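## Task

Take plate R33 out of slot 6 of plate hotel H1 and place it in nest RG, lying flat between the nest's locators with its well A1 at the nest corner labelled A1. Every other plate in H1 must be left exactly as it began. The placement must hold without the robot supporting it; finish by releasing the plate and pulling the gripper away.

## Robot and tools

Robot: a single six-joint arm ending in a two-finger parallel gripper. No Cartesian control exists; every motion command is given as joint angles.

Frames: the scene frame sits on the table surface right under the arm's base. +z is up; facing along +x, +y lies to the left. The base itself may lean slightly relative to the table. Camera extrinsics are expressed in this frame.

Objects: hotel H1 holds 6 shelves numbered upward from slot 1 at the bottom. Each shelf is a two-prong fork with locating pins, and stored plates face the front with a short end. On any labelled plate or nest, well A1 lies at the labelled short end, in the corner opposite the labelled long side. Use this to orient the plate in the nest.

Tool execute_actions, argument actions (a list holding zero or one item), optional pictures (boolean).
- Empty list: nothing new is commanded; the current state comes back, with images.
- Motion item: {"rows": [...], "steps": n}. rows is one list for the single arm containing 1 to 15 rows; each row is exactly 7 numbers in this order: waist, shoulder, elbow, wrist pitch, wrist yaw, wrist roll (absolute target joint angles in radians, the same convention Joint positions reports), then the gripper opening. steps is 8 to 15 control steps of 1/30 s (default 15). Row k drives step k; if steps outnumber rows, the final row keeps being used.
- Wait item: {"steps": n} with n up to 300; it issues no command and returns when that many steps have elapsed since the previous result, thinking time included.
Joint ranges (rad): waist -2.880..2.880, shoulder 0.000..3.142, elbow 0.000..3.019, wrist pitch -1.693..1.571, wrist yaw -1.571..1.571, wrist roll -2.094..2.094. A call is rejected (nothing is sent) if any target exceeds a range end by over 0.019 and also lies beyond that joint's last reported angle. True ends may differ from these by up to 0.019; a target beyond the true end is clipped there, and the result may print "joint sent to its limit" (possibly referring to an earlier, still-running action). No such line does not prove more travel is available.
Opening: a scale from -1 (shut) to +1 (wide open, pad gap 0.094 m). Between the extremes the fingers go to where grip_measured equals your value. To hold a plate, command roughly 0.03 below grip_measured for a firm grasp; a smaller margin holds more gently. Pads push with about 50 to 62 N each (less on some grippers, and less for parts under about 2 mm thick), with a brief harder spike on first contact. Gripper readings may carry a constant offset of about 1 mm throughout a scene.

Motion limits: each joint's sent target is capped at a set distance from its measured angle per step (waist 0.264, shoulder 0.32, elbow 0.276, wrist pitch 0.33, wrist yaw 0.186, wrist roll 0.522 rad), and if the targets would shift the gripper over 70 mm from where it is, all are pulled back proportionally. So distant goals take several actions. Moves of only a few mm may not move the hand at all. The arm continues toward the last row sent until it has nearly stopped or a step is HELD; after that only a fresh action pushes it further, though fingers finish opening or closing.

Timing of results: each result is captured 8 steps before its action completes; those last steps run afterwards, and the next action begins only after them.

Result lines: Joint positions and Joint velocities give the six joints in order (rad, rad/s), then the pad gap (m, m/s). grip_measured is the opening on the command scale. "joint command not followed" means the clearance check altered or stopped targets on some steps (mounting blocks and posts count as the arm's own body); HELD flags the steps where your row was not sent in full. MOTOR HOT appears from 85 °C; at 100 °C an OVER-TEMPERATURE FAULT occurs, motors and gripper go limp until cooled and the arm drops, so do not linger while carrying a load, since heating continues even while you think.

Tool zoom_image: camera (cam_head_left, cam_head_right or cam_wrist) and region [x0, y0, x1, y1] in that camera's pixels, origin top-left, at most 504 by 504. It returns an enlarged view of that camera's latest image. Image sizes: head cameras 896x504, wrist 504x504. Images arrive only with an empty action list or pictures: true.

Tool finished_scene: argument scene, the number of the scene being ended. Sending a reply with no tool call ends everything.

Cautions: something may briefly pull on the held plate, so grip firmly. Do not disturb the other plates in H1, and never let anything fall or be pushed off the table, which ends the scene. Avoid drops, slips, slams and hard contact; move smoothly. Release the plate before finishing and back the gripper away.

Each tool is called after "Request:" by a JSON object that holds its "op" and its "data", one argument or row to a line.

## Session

Request:
{"op": "execute_actions", "data": {
  "actions": []
}}

Scene clock: 0.00 s of 7200.00 s.
grip_measured=+1.000
Joint positions: [-0.473  1.585  1.547 -1.037 -0.765  2.053  0.094]
Joint velocities: [-0.015 -0.015 -0.012  0.002  0.051  0.022  0.   ]
Motor temperatures (°C, as the motors report them): [33 36 35 31 33 31]

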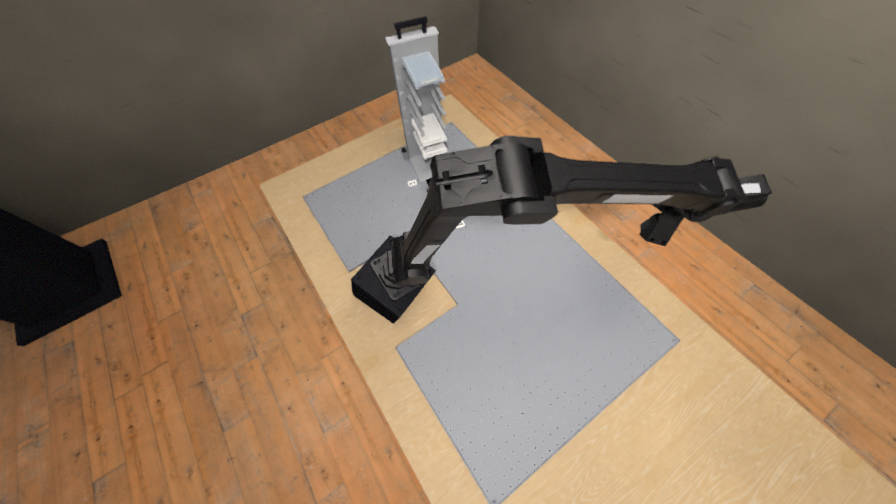

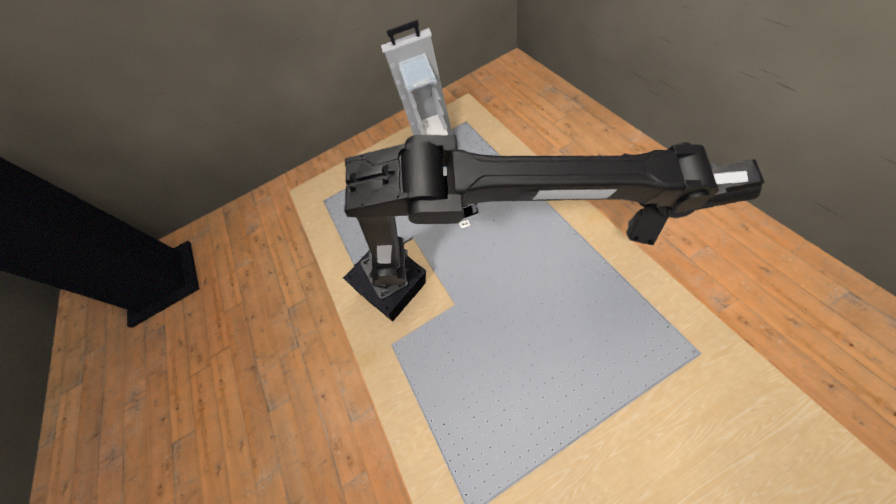

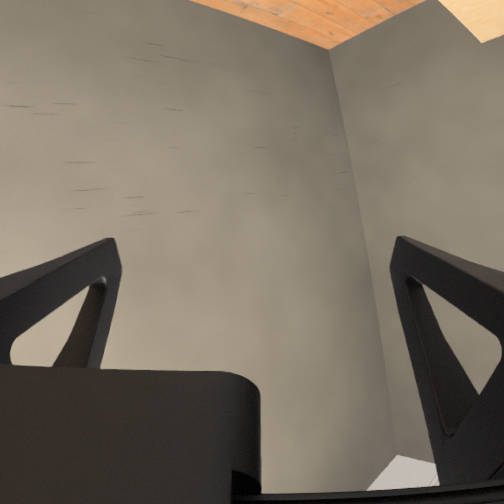

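Request:
{"op": "execute_actions", "data": {
  "actions": [
    {"rows":[[-0.48,1.5,1.45,-0.95,-0.7,1.9,1],[-0.49,1.4,1.33,-0.8,-0.62,1.7,1],[-0.5,1.3,1.2,-0.65,-0.54,1.5,1],[-0.51,1.2,1.07,-0.5,-0.46,1.3,1],[-0.52,1.1,0.94,-0.35,-0.38,1.1,1],[-0.53,1.0,0.82,-0.2,-0.3,0.9,1],[-0.54,0.9,0.7,-0.05,-0.22,0.7,1],[-0.55,0.8,0.6,0.1,-0.14,0.5,1],[-0.56,0.7,0.5,0.25,-0.06,0.3,1],[-0.57,0.62,0.42,0.4,0,0.15,1],[-0.58,0.56,0.36,0.5,0,0,1],[-0.6,0.5,0.3,0.6,0,0,1]],"steps":15}
  ]
}}

Request:
{"op": "execute_actions", "data": {
  "actions": [
    {"steps":30}
  ],
  "pictures": true
}}

Scene clock: 0.93 s of 7200.00 s.
grip_measured=+1.000
Joint positions: [-0.49   1.24   1.042 -0.522 -0.328  1.586  0.094]
Joint velocities: [-0.21  -2.212 -2.264  2.288  1.795 -2.132  0.   ]
Motor temperatures (°C, as the motors report them): [33 36 35 31 33 31]
Steps of this call (steps 1 to 21: nothing new was sent; steps 22 to 28: the first 7 steps of this action). Readings (joint positions):
22: [-0.473 1.578 1.533 -1.017 -0.735 2.031]
23: [-0.473 1.551 1.484 -0.953 -0.675 1.975]
25: [-0.476 1.445 1.303 -0.757 -0.537 1.807]
28: the state above

Scene clock: 1.93 s of 7200.00 s.
grip_measured=+1.000
Joint positions: [-0.596  0.5    0.284  0.582 -0.     0.021  0.094]
Joint velocities: [ 0.005 -0.015  0.017 -0.017 -0.066 -0.066  0.   ]
Motor temperatures (°C, as the motors report them): [33 36 36 31 33 31]
Kept back: nothing.
Steps of this call (steps 1 to 8: the last 8 steps of your previous action; steps 9 to 30: the robot went on to your last target). Readings (joint positions):
1: [-0.498 1.163 0.962 -0.443 -0.252 1.512]
2: [-0.508 1.081 0.883 -0.363 -0.176 1.439]
4: [-0.534 0.906 0.730 -0.200 -0.056 1.288]
8: [-0.588 0.529 0.414 0.192 -0.002 0.937]
30: the state above

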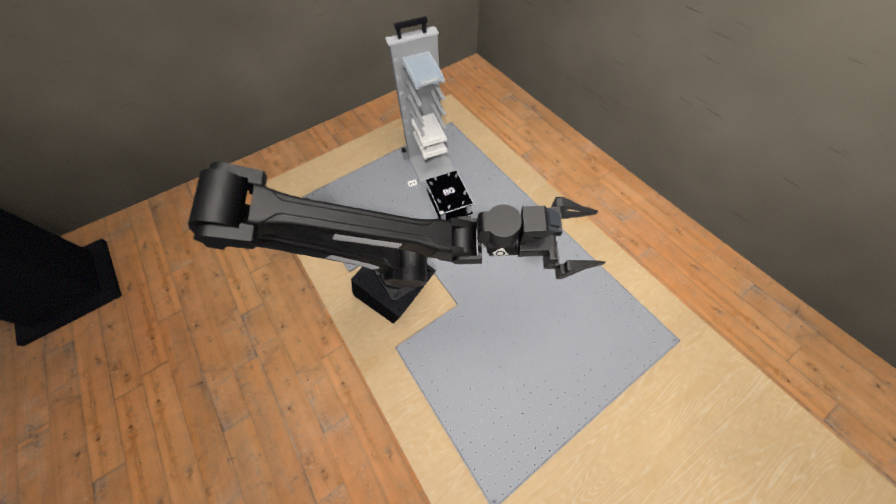

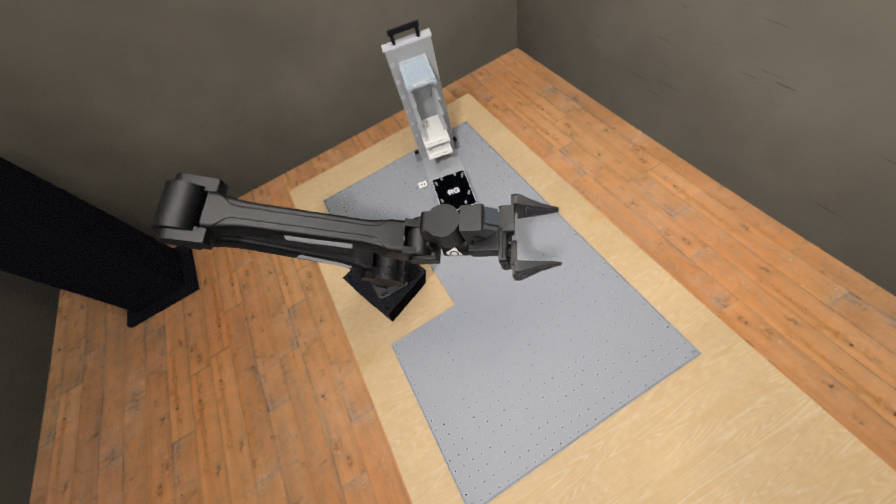

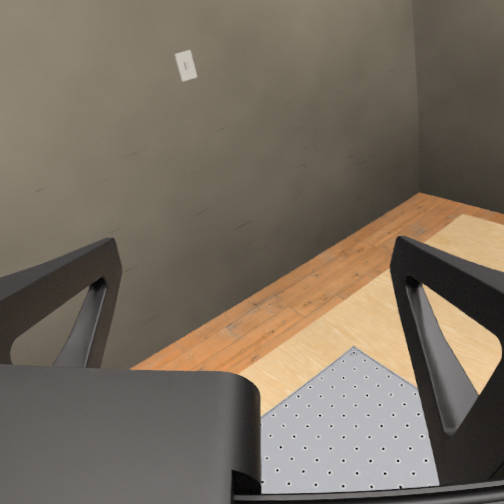

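Request:
{"op": "zoom_image", "data": {
  "camera": "cam_head_left",
  "region": [370,10,500,230]
}}

Request:
{"op": "zoom_image", "data": {
  "camera": "cam_head_right",
  "region": [370,10,500,230]
}}

Request:
{"op": "zoom_image", "data": {
  "camera": "cam_head_left",
  "region": [395,155,485,230]
}}

Request:
{"op": "zoom_image", "data": {
  "camera": "cam_head_right",
  "region": [405,150,495,225]
}}

Region (370, 10, 500, 230) of cam_head_left's 896x504 image, scaled by 2.291, with more detail than that image has; it fills the left 298 columns of this view, and the rest is white.

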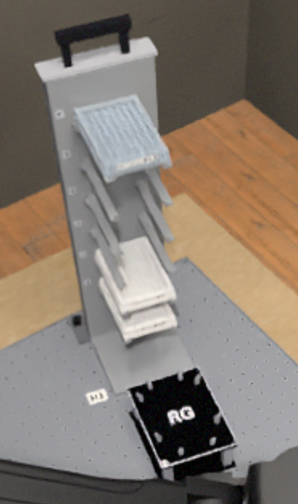

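Region (370, 10, 500, 230) of cam_head_right's 896x504 image, scaled by 2.291, with more detail than that image has; it fills the left 298 columns of this view, and the rest is white.

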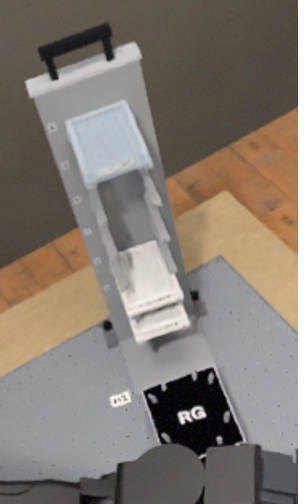

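Region (395, 155, 485, 230) of cam_head_left's 896x504 image, scaled by 5.600, with more detail than that image has.

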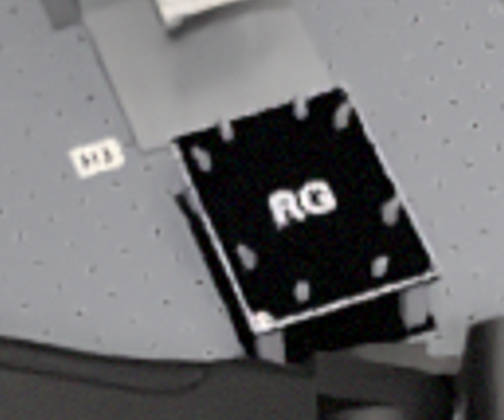

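Region (405, 150, 495, 225) of cam_head_right's 896x504 image, scaled by 5.600, with more detail than that image has.

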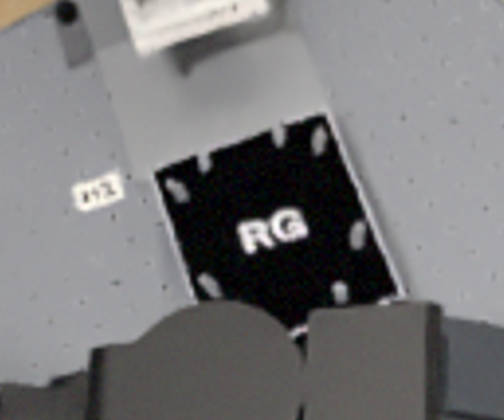

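Request:
{"op": "execute_actions", "data": {
  "actions": [
    {"rows":[[-0.58,0.51,0.31,0.58,0,0,1],[-0.54,0.52,0.32,0.56,0,-0.01,1],[-0.48,0.54,0.34,0.52,-0.01,-0.03,1],[-0.42,0.56,0.36,0.48,-0.02,-0.05,1],[-0.35,0.59,0.39,0.43,-0.03,-0.07,1],[-0.28,0.62,0.42,0.38,-0.04,-0.09,1],[-0.21,0.65,0.45,0.33,-0.05,-0.11,1],[-0.14,0.68,0.48,0.28,-0.06,-0.13,1],[-0.07,0.71,0.51,0.23,-0.07,-0.15,1],[0.0,0.74,0.54,0.18,-0.08,-0.17,1],[0.07,0.77,0.57,0.13,-0.09,-0.19,1],[0.14,0.80,0.60,0.08,-0.10,-0.21,1],[0.21,0.83,0.63,0.03,-0.11,-0.23,1],[0.28,0.86,0.66,-0.02,-0.12,-0.25,1],[0.35,0.89,0.69,-0.07,-0.13,-0.27,1]],"steps":15}
  ]
}}

Request:
{"op": "execute_actions", "data": {
  "actions": [
    {"rows":[[0.42,0.92,0.73,-0.13,-0.14,-0.30,1],[0.49,0.95,0.77,-0.19,-0.15,-0.33,1],[0.56,0.98,0.81,-0.25,-0.16,-0.36,1],[0.62,1.01,0.85,-0.31,-0.18,-0.39,1],[0.67,1.05,0.90,-0.38,-0.20,-0.42,1],[0.72,1.09,0.95,-0.45,-0.22,-0.45,1],[0.76,1.13,1.0,-0.52,-0.235,-0.48,1],[0.79,1.165,1.04,-0.59,-0.245,-0.51,1],[0.805,1.19,1.07,-0.64,-0.25,-0.53,1],[0.812,1.2,1.095,-0.675,-0.255,-0.54,1]],"steps":15}
  ]
}}

Request:
{"op": "execute_actions", "data": {
  "actions": [
    {"steps":15}
  ],
  "pictures": true
}}

Scene clock: 9.60 s of 7200.00 s.
grip_measured=+1.000
Joint positions: [-0.369  0.569  0.338  0.432 -0.035 -0.036  0.094]
Joint velocities: [ 2.076  0.825  0.647 -1.204 -0.227 -0.344  0.   ]
Motor temperatures (°C, as the motors report them): [33 36 38 31 33 31]
Steps of this call (steps 1 to 15: the robot went on to your last target; steps 16 to 90: nothing new was sent; then 4.43 s passed at rest; steps 91 to 97: the first 7 steps of this action). Readings (joint positions):
91: [-0.596 0.500 0.284 0.582 -0.000 0.012]
92: [-0.592 0.500 0.284 0.580 0.001 0.010]
94: [-0.546 0.509 0.291 0.546 -0.007 -0.002]
97: the state above

Scene clock: 10.10 s of 7200.00 s.
grip_measured=+1.000
Joint positions: [ 0.584  1.003  0.778 -0.283 -0.201 -0.295  0.094]
Joint velocities: [ 1.509  0.904  1.14  -1.795 -0.344 -0.681  0.   ]
Motor temperatures (°C, as the motors report them): [33 36 38 31 33 31]
Steps of this call (steps 1 to 8: the last 8 steps of your previous action; steps 9 to 15: the first 7 steps of this action). Readings (joint positions):
9: [0.237 0.840 0.591 0.029 -0.122 -0.175]
10: [0.299 0.866 0.619 -0.019 -0.131 -0.193]
12: [0.419 0.918 0.676 -0.115 -0.152 -0.231]
15: the state above

Scene clock: 10.60 s of 7200.00 s.
grip_measured=+1.000
Joint positions: [ 0.826  1.212  1.062 -0.665 -0.257 -0.519  0.094]
Joint velocities: [-0.024 -0.015 -0.007 -0.012  0.007 -0.139  0.   ]
Motor temperatures (°C, as the motors report them): [33 36 38 31 33 31]
Kept back: nothing.
Steps of this call (steps 1 to 8: the last 8 steps of your previous action; steps 9 to 15: the robot went on to your last target). Readings (joint positions):
1: [0.634 1.036 0.822 -0.350 -0.217 -0.321]
2: [0.682 1.073 0.871 -0.424 -0.230 -0.350]
4: [0.769 1.152 0.979 -0.567 -0.250 -0.412]
8: [0.842 1.218 1.062 -0.645 -0.257 -0.482]
15: the state above

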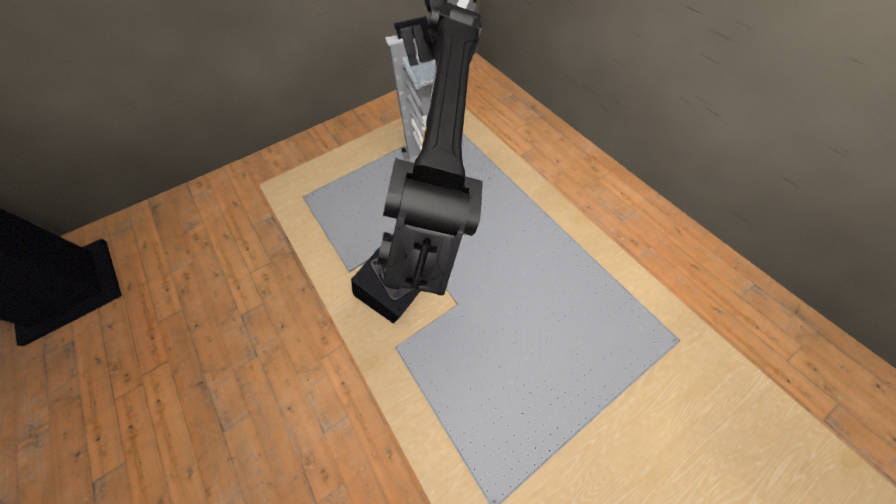

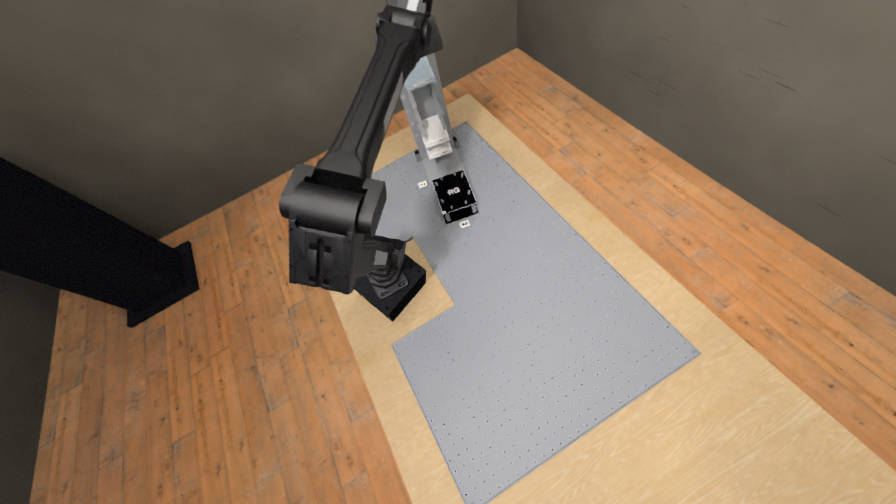

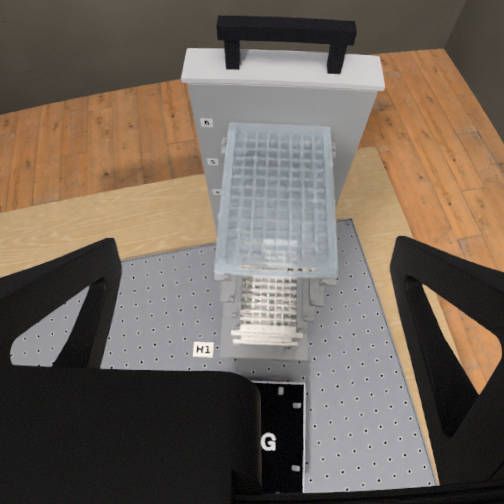

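Request:
{"op": "zoom_image", "data": {
  "camera": "cam_wrist",
  "region": [180,100,380,360]
}}

Region (180, 100, 380, 360) of cam_wrist's 504x504 image, scaled by 1.938, with more detail than that image has; it fills the left 388 columns of this view, and the rest is white.

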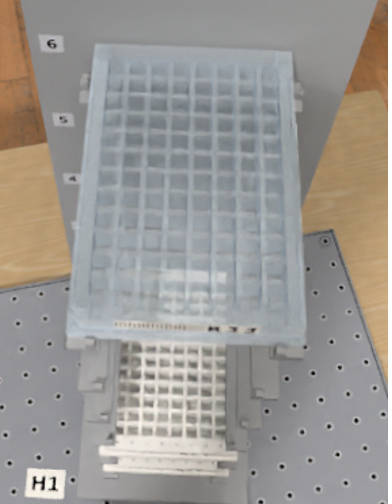

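Request:
{"op": "execute_actions", "data": {
  "actions": [
    {"rows":[[0.808,1.225,1.085,-0.65,-0.255,-0.535,1],[0.804,1.245,1.07,-0.62,-0.255,-0.535,1],[0.80,1.27,1.055,-0.585,-0.254,-0.535,1],[0.797,1.295,1.04,-0.545,-0.253,-0.535,1],[0.794,1.32,1.025,-0.505,-0.253,-0.535,1],[0.791,1.345,1.01,-0.465,-0.252,-0.535,1],[0.789,1.37,0.995,-0.425,-0.252,-0.535,1],[0.787,1.39,0.985,-0.385,-0.251,-0.535,1],[0.786,1.405,0.975,-0.355,-0.251,-0.535,1],[0.785,1.416,0.969,-0.335,-0.25,-0.535,1],[0.785,1.423,0.965,-0.322,-0.25,-0.535,1]],"steps":15}
  ]
}}

Request:
{"op": "execute_actions", "data": {
  "actions": [
    {"steps":16}
  ],
  "pictures": true
}}

Scene clock: 16.47 s of 7200.00 s.
grip_measured=+1.000
Joint positions: [ 0.813  1.275  1.043 -0.507 -0.256 -0.529  0.094]
Joint velocities: [-0.112  0.659 -0.261  1.16   0.081  0.125  0.   ]
Motor temperatures (°C, as the motors report them): [33 36 40 31 33 31]
Steps of this call (steps 1 to 15: the robot went on to your last target; steps 16 to 90: nothing new was sent; then 2.63 s passed at rest; steps 91 to 97: the first 7 steps of this action). Readings (joint positions):
91: [0.826 1.211 1.062 -0.665 -0.257 -0.529]
92: [0.825 1.213 1.062 -0.659 -0.257 -0.529]
94: [0.822 1.225 1.060 -0.618 -0.257 -0.529]
97: the state above

Scene clock: 17.00 s of 7200.00 s.
grip_measured=+1.000
Joint positions: [ 0.798  1.434  0.946 -0.338 -0.251 -0.529  0.094]
Joint velocities: [ 0.005 -0.073  0.012  0.012 -0.022 -0.007  0.   ]
Motor temperatures (°C, as the motors report them): [33 36 40 31 33 31]
Kept back: nothing.
Steps of this call (steps 1 to 8: the last 8 steps of your previous action; steps 9 to 16: the robot went on to your last target). Readings (joint positions):
1: [0.810 1.299 1.031 -0.467 -0.255 -0.529]
2: [0.806 1.326 1.018 -0.430 -0.254 -0.529]
4: [0.801 1.382 0.991 -0.375 -0.252 -0.529]
8: [0.798 1.449 0.952 -0.350 -0.251 -0.529]
16: the state above

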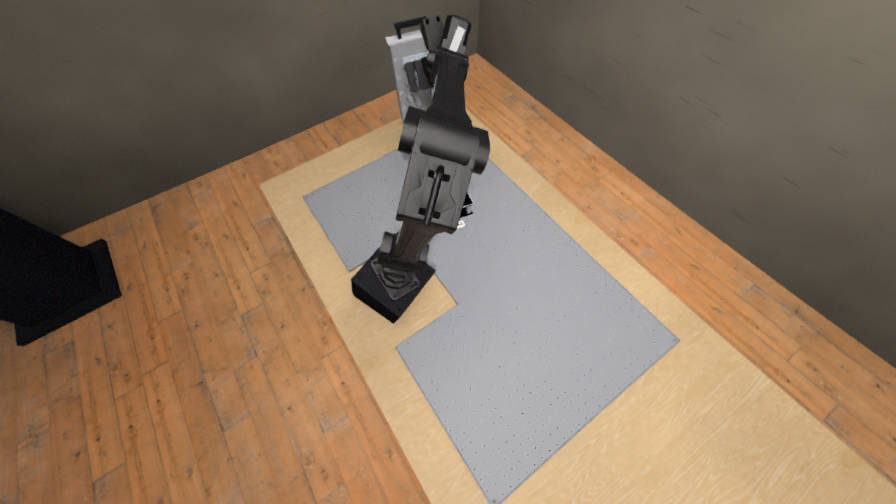

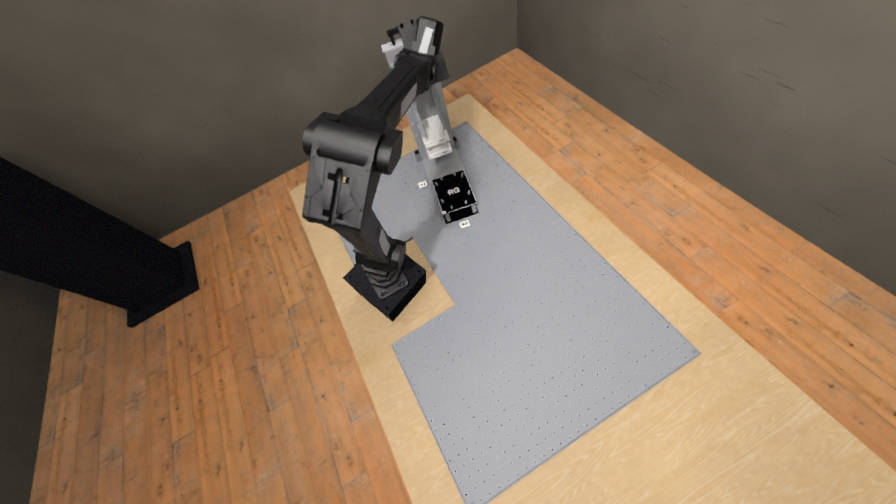

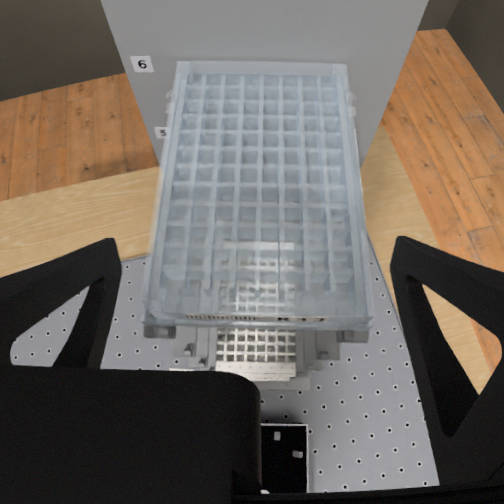

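Request:
{"op": "zoom_image", "data": {
  "camera": "cam_wrist",
  "region": [90,210,420,380]
}}

Request:
{"op": "execute_actions", "data": {
  "actions": []
}}

Region (90, 210, 420, 380) of cam_wrist's 504x504 image, scaled by 1.527, with more detail than that image has; it fills the top 260 rows of this view, and the rest is white.

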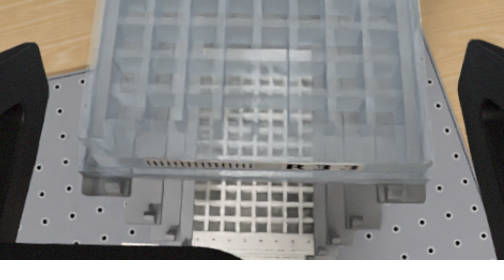

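Scene clock: 17.33 s of 7200.00 s.
grip_measured=+1.000
Joint positions: [ 0.798  1.431  0.946 -0.338 -0.251 -0.529  0.094]
Joint velocities: [ 0.015  0.005 -0.012 -0.002 -0.007 -0.037  0.   ]
Motor temperatures (°C, as the motors report them): [33 36 40 31 33 31]
Kept back: nothing.
Steps of this call (steps 1 to 10: the robot went on to your last target). Readings (joint positions):
1: [0.798 1.432 0.946 -0.338 -0.251 -0.529]
2: [0.798 1.431 0.946 -0.338 -0.251 -0.529]
4: [0.798 1.431 0.946 -0.338 -0.251 -0.529]
8: [0.798 1.431 0.946 -0.338 -0.251 -0.529]
10: the state above

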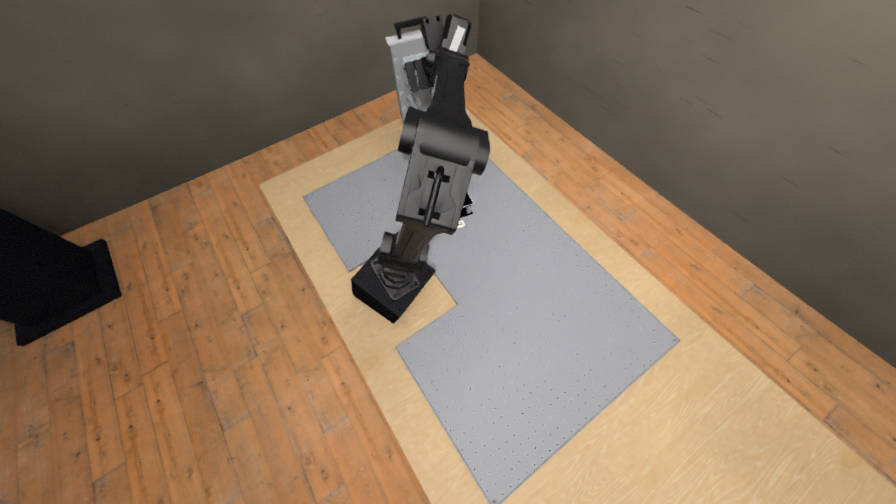

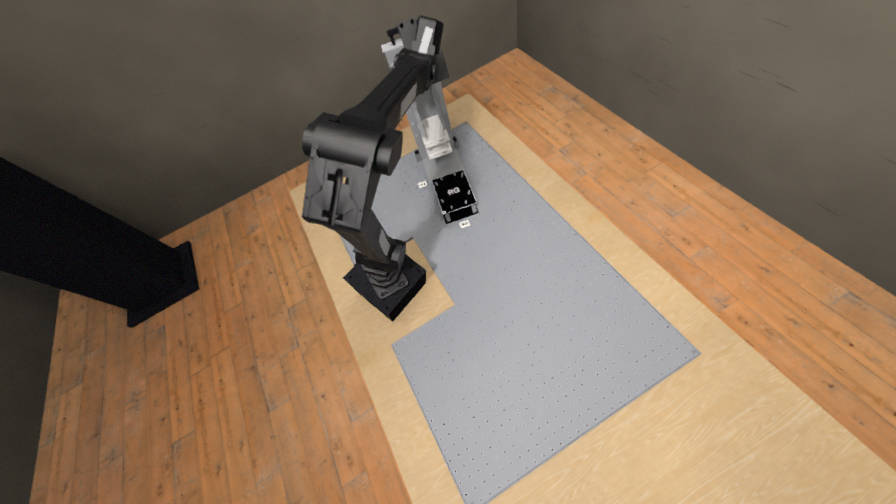

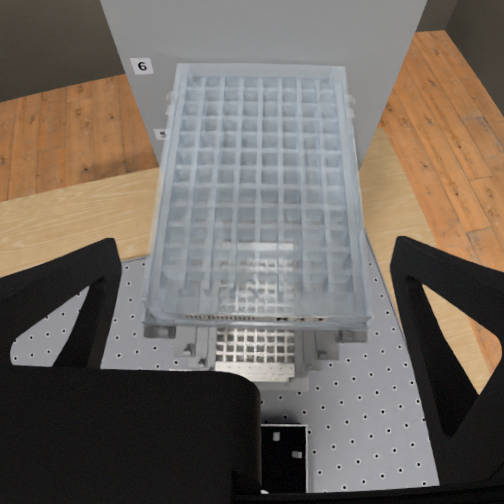

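Request:
{"op": "execute_actions", "data": {
  "actions": [
    {"rows":[[0.78,1.423,0.958,-0.315,-0.243,-0.52,1],[0.775,1.423,0.952,-0.309,-0.236,-0.505,1]],"steps":12}
  ]
}}

Request:
{"op": "execute_actions", "data": {
  "actions": [
    {"steps":12}
  ],
  "pictures": true
}}

Scene clock: 19.83 s of 7200.00 s.
grip_measured=+1.000
Joint positions: [ 0.796  1.431  0.946 -0.328 -0.239 -0.523  0.094]
Joint velocities: [-0.054 -0.015 -0.002  0.042 -0.051  0.081  0.   ]
Motor temperatures (°C, as the motors report them): [33 37 40 31 33 31]
Steps of this call (steps 1 to 15: the robot went on to your last target; steps 16 to 71: nothing new was sent; steps 72 to 75: the first 4 steps of this action). Readings (joint positions):
72: [0.798 1.431 0.946 -0.336 -0.248 -0.529]
73: [0.798 1.431 0.946 -0.333 -0.243 -0.527]
75: the state above

Scene clock: 20.23 s of 7200.00 s.
grip_measured=+1.000
Joint positions: [ 0.792  1.431  0.946 -0.325 -0.238 -0.517  0.094]
Joint velocities: [-0.005 -0.015  0.012 -0.002 -0.037 -0.066  0.   ]
Motor temperatures (°C, as the motors report them): [33 37 40 31 33 31]
Kept back: nothing.
Steps of this call (steps 1 to 8: the last 8 steps of your previous action; steps 9 to 12: the robot went on to your last target). Readings (joint positions):
1: [0.795 1.431 0.946 -0.326 -0.239 -0.522]
2: [0.793 1.431 0.946 -0.326 -0.238 -0.521]
4: [0.792 1.431 0.946 -0.325 -0.238 -0.519]
8: [0.792 1.431 0.946 -0.325 -0.238 -0.518]
12: the state above

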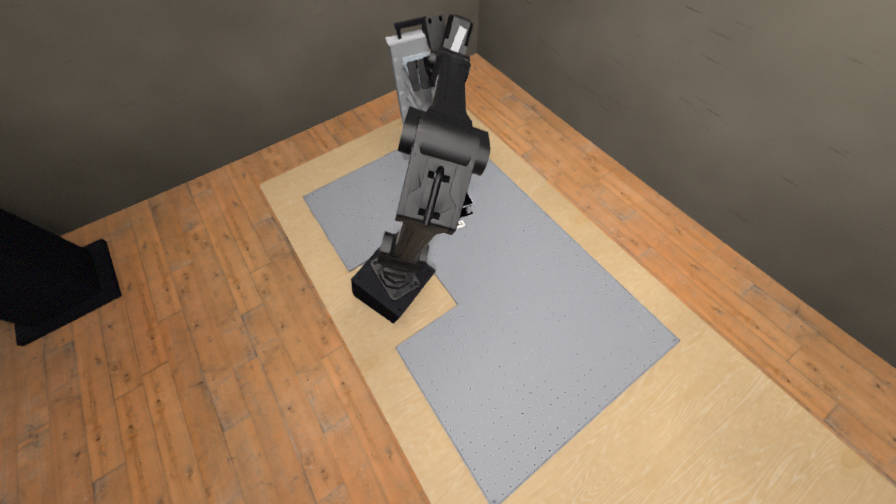

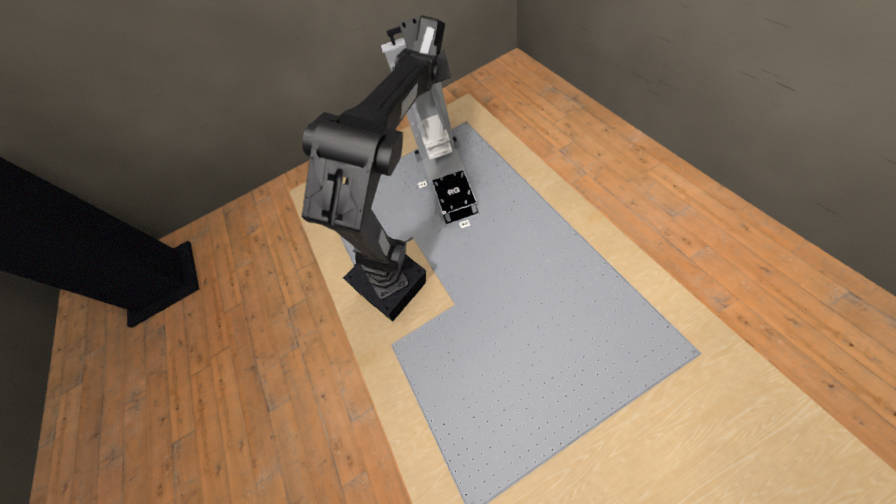

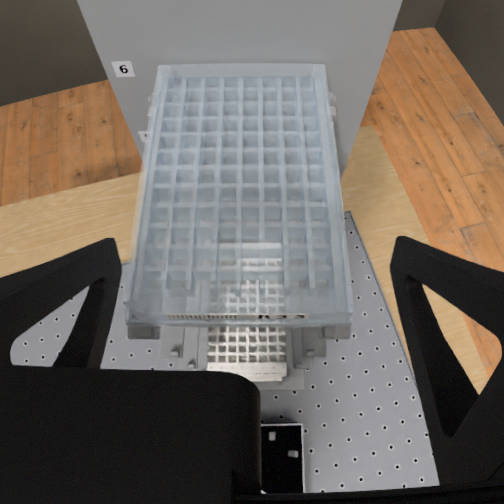

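Request:
{"op": "execute_actions", "data": {
  "actions": [
    {"rows":[[0.80,1.423,0.94,-0.303,-0.238,-0.51,1],[0.81,1.423,0.93,-0.297,-0.238,-0.51,1],[0.81,1.423,0.925,-0.29,-0.238,-0.51,1]],"steps":12}
  ]
}}

Request:
{"op": "execute_actions", "data": {
  "actions": [
    {"steps":14}
  ],
  "pictures": true
}}

Request:
{"op": "zoom_image", "data": {
  "camera": "cam_wrist",
  "region": [90,210,420,380]
}}

Scene clock: 21.40 s of 7200.00 s.
grip_measured=+1.000
Joint positions: [ 0.792  1.431  0.938 -0.311 -0.238 -0.516  0.094]
Joint velocities: [-0.005 -0.015 -0.1    0.1   -0.022  0.037  0.   ]
Motor temperatures (°C, as the motors report them): [33 37 40 31 33 31]
Steps of this call (steps 1 to 15: the robot went on to your last target; steps 16 to 31: nothing new was sent; steps 32 to 35: the first 4 steps of this action). Readings (joint positions):
32: [0.792 1.431 0.946 -0.324 -0.238 -0.516]
33: [0.792 1.431 0.945 -0.320 -0.238 -0.516]
35: the state above

Scene clock: 21.87 s of 7200.00 s.
grip_measured=+1.000
Joint positions: [ 0.795  1.431  0.927 -0.307 -0.238 -0.516  0.094]
Joint velocities: [-0.015 -0.005 -0.012  0.022  0.037 -0.037  0.   ]
Motor temperatures (°C, as the motors report them): [33 37 40 31 33 31]
Kept back: nothing.
Steps of this call (steps 1 to 8: the last 8 steps of your previous action; steps 9 to 14: the robot went on to your last target). Readings (joint positions):
1: [0.793 1.431 0.935 -0.309 -0.238 -0.516]
2: [0.793 1.431 0.931 -0.308 -0.238 -0.516]
4: [0.794 1.431 0.928 -0.308 -0.238 -0.516]
8: [0.795 1.431 0.927 -0.307 -0.238 -0.516]
14: the state above

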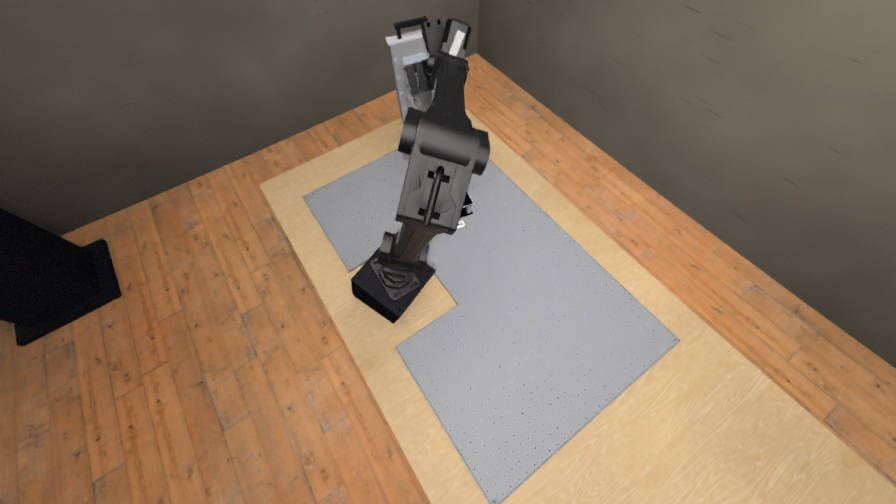

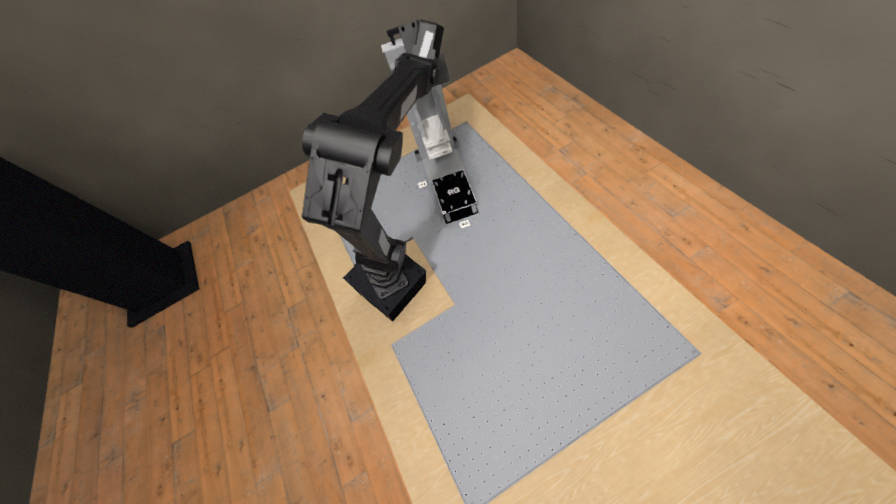

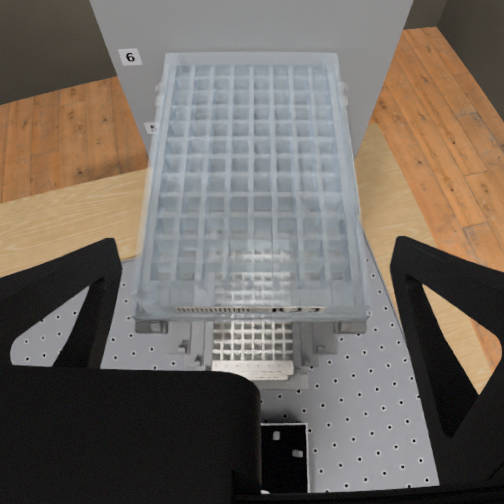

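Region (90, 210, 420, 380) of cam_wrist's 504x504 image, scaled by 1.527, with more detail than that image has; it fills the top 260 rows of this view, and the rest is white.

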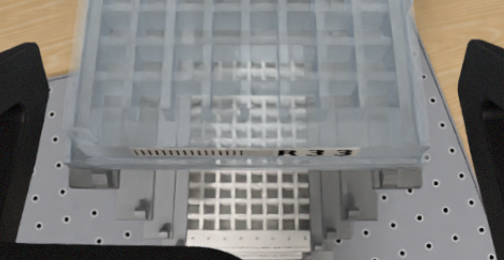

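Request:
{"op": "execute_actions", "data": {
  "actions": [
    {"rows":[[0.80,1.431,0.925,-0.295,-0.238,-0.51,0.93],[0.80,1.431,0.925,-0.295,-0.238,-0.51,0.86],[0.80,1.431,0.925,-0.295,-0.238,-0.51,0.80],[0.80,1.431,0.925,-0.295,-0.238,-0.51,0.75],[0.80,1.431,0.925,-0.295,-0.238,-0.51,0.72],[0.80,1.431,0.925,-0.295,-0.238,-0.51,0.70],[0.80,1.431,0.925,-0.295,-0.238,-0.51,0.685],[0.80,1.431,0.925,-0.295,-0.238,-0.51,0.67],[0.80,1.431,0.925,-0.295,-0.238,-0.51,0.66],[0.80,1.431,0.925,-0.295,-0.238,-0.51,0.65],[0.80,1.431,0.925,-0.295,-0.238,-0.51,0.64],[0.80,1.431,0.925,-0.295,-0.238,-0.51,0.63],[0.80,1.431,0.925,-0.295,-0.238,-0.51,0.62]],"steps":15}
  ]
}}

Request:
{"op": "execute_actions", "data": {
  "actions": [
    {"steps":12}
  ],
  "pictures": true
}}

Scene clock: 22.67 s of 7200.00 s.
grip_measured=+0.694
Joint positions: [ 0.795  1.431  0.927 -0.307 -0.238 -0.516  0.08 ]
Joint velocities: [ 0.005 -0.024 -0.042 -0.012 -0.037  0.037 -0.014]
Motor temperatures (°C, as the motors report them): [33 37 40 31 33 31]
Steps of this call (steps 1 to 17: the robot went on to your last target; steps 18 to 24: the first 7 steps of this action). Readings (joint positions):
18: [0.795 1.431 0.927 -0.307 -0.238 -0.516]
19: [0.795 1.431 0.927 -0.307 -0.238 -0.516]
21: [0.795 1.431 0.927 -0.307 -0.238 -0.516]
24: the state above

Scene clock: 23.07 s of 7200.00 s.
grip_measured=+0.622
Joint positions: [ 0.795  1.431  0.927 -0.307 -0.241 -0.516  0.076]
Joint velocities: [-0.015 -0.005 -0.007 -0.002  0.022  0.007 -0.001]
Motor temperatures (°C, as the motors report them): [33 37 40 31 33 31]
Kept back: nothing.
Steps of this call (steps 1 to 8: the last 8 steps of your previous action; steps 9 to 12: the robot went on to your last target). Readings (joint positions):
1: [0.795 1.431 0.927 -0.307 -0.238 -0.516]
2: [0.795 1.431 0.927 -0.307 -0.238 -0.516]
4: [0.795 1.431 0.927 -0.307 -0.239 -0.516]
8: [0.795 1.431 0.927 -0.307 -0.240 -0.516]
12: the state above

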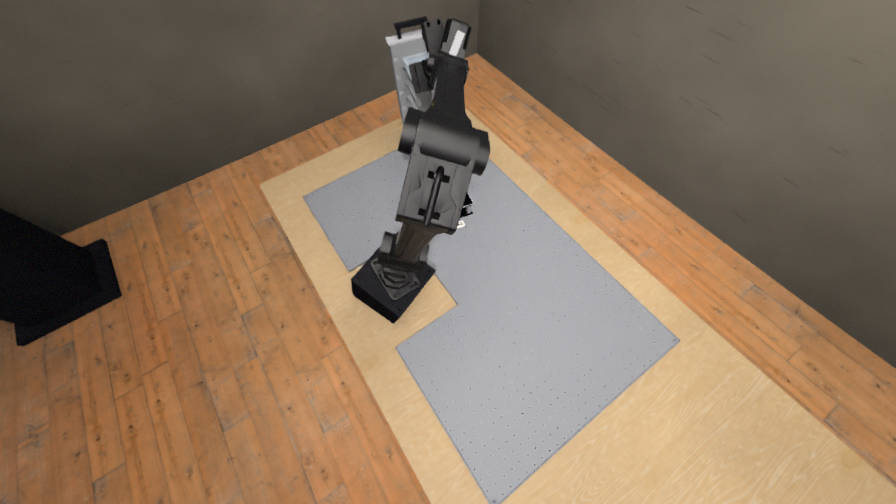

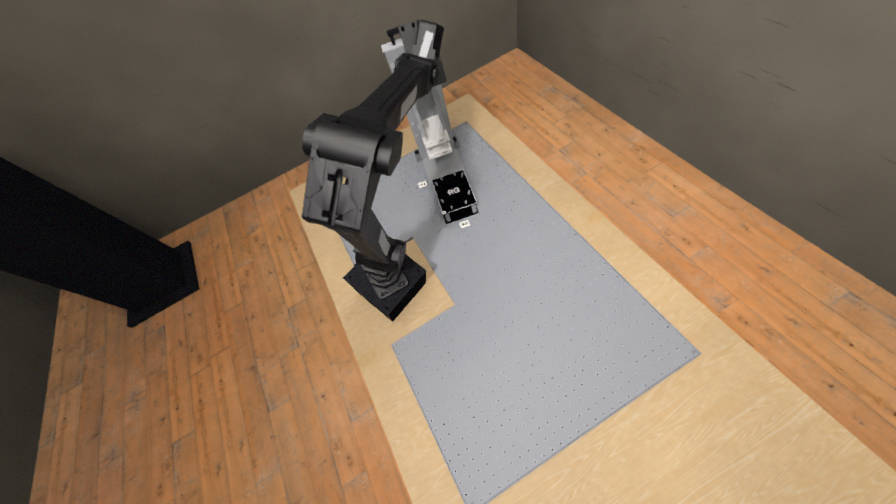

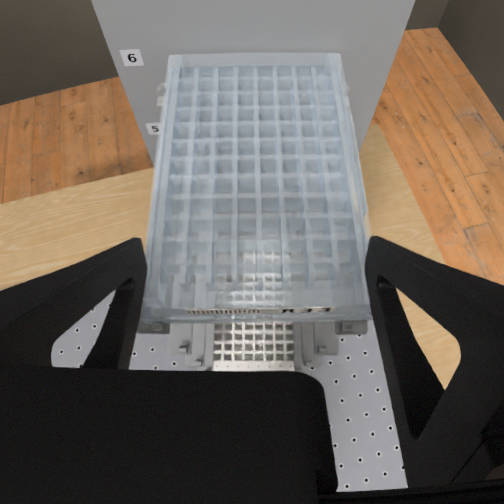

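Request:
{"op": "execute_actions", "data": {
  "actions": [
    {"rows":[[0.80,1.431,0.925,-0.295,-0.238,-0.51,0.61],[0.80,1.431,0.925,-0.295,-0.238,-0.51,0.60],[0.80,1.431,0.925,-0.295,-0.238,-0.51,0.59]],"steps":12}
  ]
}}

Request:
{"op": "execute_actions", "data": {
  "actions": [
    {"steps":10}
  ]
}}

Scene clock: 23.47 s of 7200.00 s.
grip_measured=+0.593
Joint positions: [ 0.795  1.431  0.927 -0.307 -0.242 -0.516  0.075]
Joint velocities: [ 0.005  0.005 -0.032 -0.007 -0.051 -0.081 -0.002]
Motor temperatures (°C, as the motors report them): [33 37 40 31 33 31]
Steps of this call (steps 1 to 8: the robot went on to your last target; steps 9 to 12: the first 4 steps of this action). Readings (joint positions):
9: [0.795 1.431 0.927 -0.307 -0.241 -0.516]
10: [0.795 1.431 0.927 -0.307 -0.241 -0.516]
12: the state above

Scene clock: 23.80 s of 7200.00 s.
grip_measured=+0.592
Joint positions: [ 0.795  1.431  0.927 -0.307 -0.242 -0.516  0.075]
Joint velocities: [-0.015  0.005 -0.002 -0.002  0.022  0.095  0.001]
Motor temperatures (°C, as the motors report them): [33 37 40 31 33 31]
Kept back: nothing.
Steps of this call (steps 1 to 8: the last 8 steps of your previous action; steps 9 to 10: the robot went on to your last target). Readings (joint positions):
1: [0.795 1.431 0.927 -0.307 -0.242 -0.516]
2: [0.795 1.431 0.927 -0.307 -0.242 -0.516]
4: [0.795 1.431 0.927 -0.307 -0.242 -0.516]
8: [0.795 1.431 0.927 -0.307 -0.242 -0.516]
10: the state above

Request:
{"op": "execute_actions", "data": {
  "actions": [
    {"rows":[[0.80,1.431,0.925,-0.295,-0.238,-0.51,0.58],[0.80,1.431,0.925,-0.295,-0.238,-0.51,0.57],[0.80,1.431,0.925,-0.295,-0.238,-0.51,0.56]],"steps":12}
  ]
}}

Request:
{"op": "execute_actions", "data": {
  "actions": [
    {"steps":10}
  ],
  "pictures": true
}}

Scene clock: 24.20 s of 7200.00 s.
grip_measured=+0.563
Joint positions: [ 0.795  1.431  0.926 -0.307 -0.243 -0.516  0.073]
Joint velocities: [-0.005 -0.005  0.002 -0.007  0.007  0.022 -0.001]
Motor temperatures (°C, as the motors report them): [33 37 40 31 33 31]
Steps of this call (steps 1 to 8: the robot went on to your last target; steps 9 to 12: the first 4 steps of this action). Readings (joint positions):
9: [0.795 1.431 0.927 -0.307 -0.242 -0.516]
10: [0.795 1.431 0.927 -0.307 -0.242 -0.516]
12: the state above

Scene clock: 24.53 s of 7200.00 s.
grip_measured=+0.562
Joint positions: [ 0.796  1.431  0.926 -0.307 -0.243 -0.516  0.073]
Joint velocities: [ 0.005 -0.015 -0.007  0.002 -0.007  0.095 -0.001]
Motor temperatures (°C, as the motors report them): [33 37 40 31 33 31]
Kept back: nothing.
Steps of this call (steps 1 to 8: the last 8 steps of your previous action; steps 9 to 10: the robot went on to your last target). Readings (joint positions):
1: [0.796 1.431 0.926 -0.307 -0.243 -0.516]
2: [0.796 1.431 0.926 -0.307 -0.243 -0.516]
4: [0.796 1.431 0.926 -0.307 -0.243 -0.516]
8: [0.796 1.431 0.926 -0.307 -0.243 -0.516]
10: the state above

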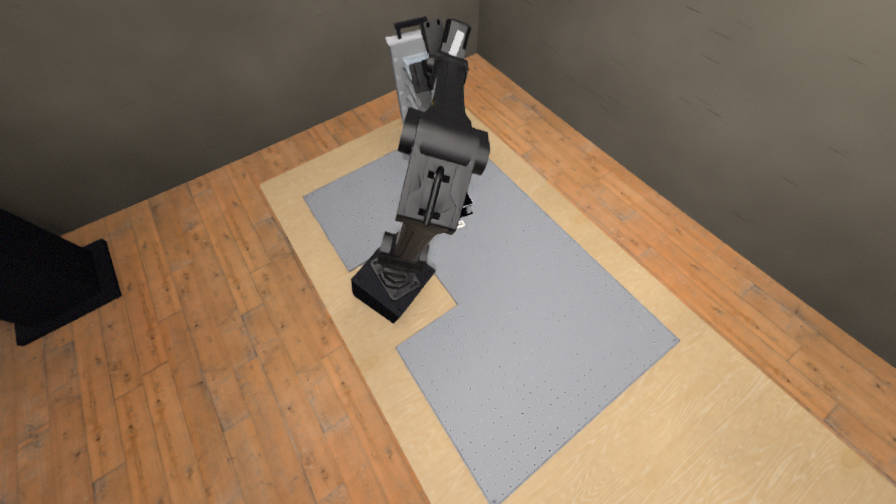

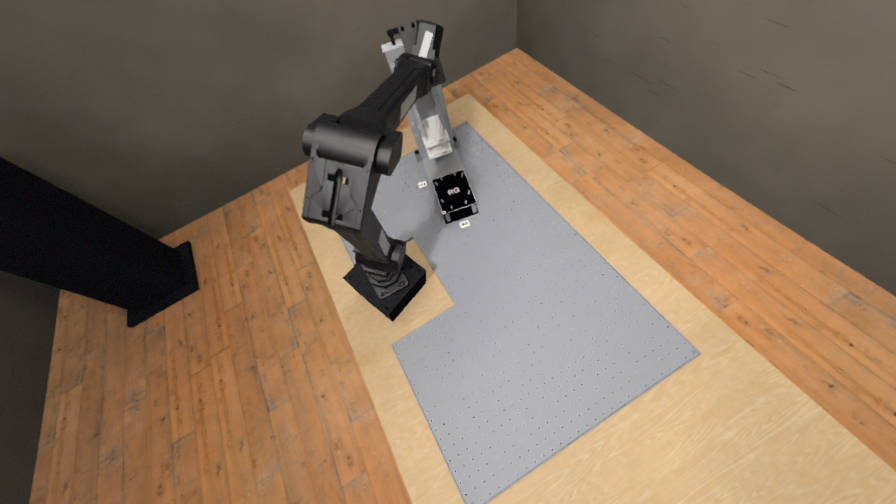

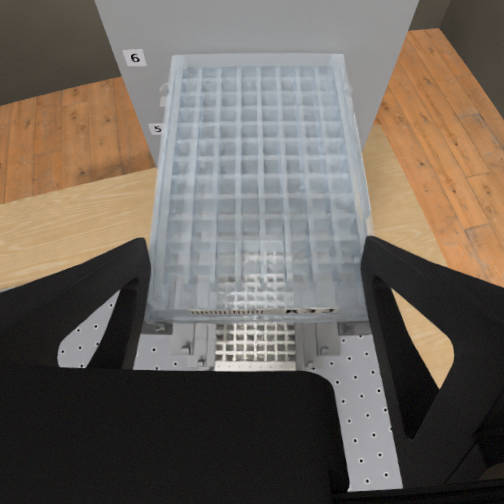

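Request:
{"op": "zoom_image", "data": {
  "camera": "cam_wrist",
  "region": [110,200,410,350]
}}

Region (110, 200, 410, 350) of cam_wrist's 504x504 image, scaled by 1.680, with more detail than that image has.

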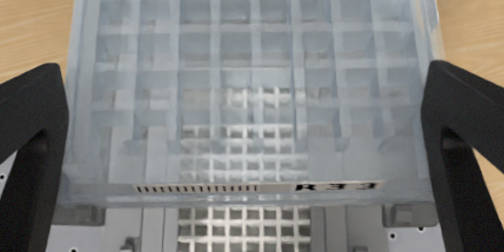

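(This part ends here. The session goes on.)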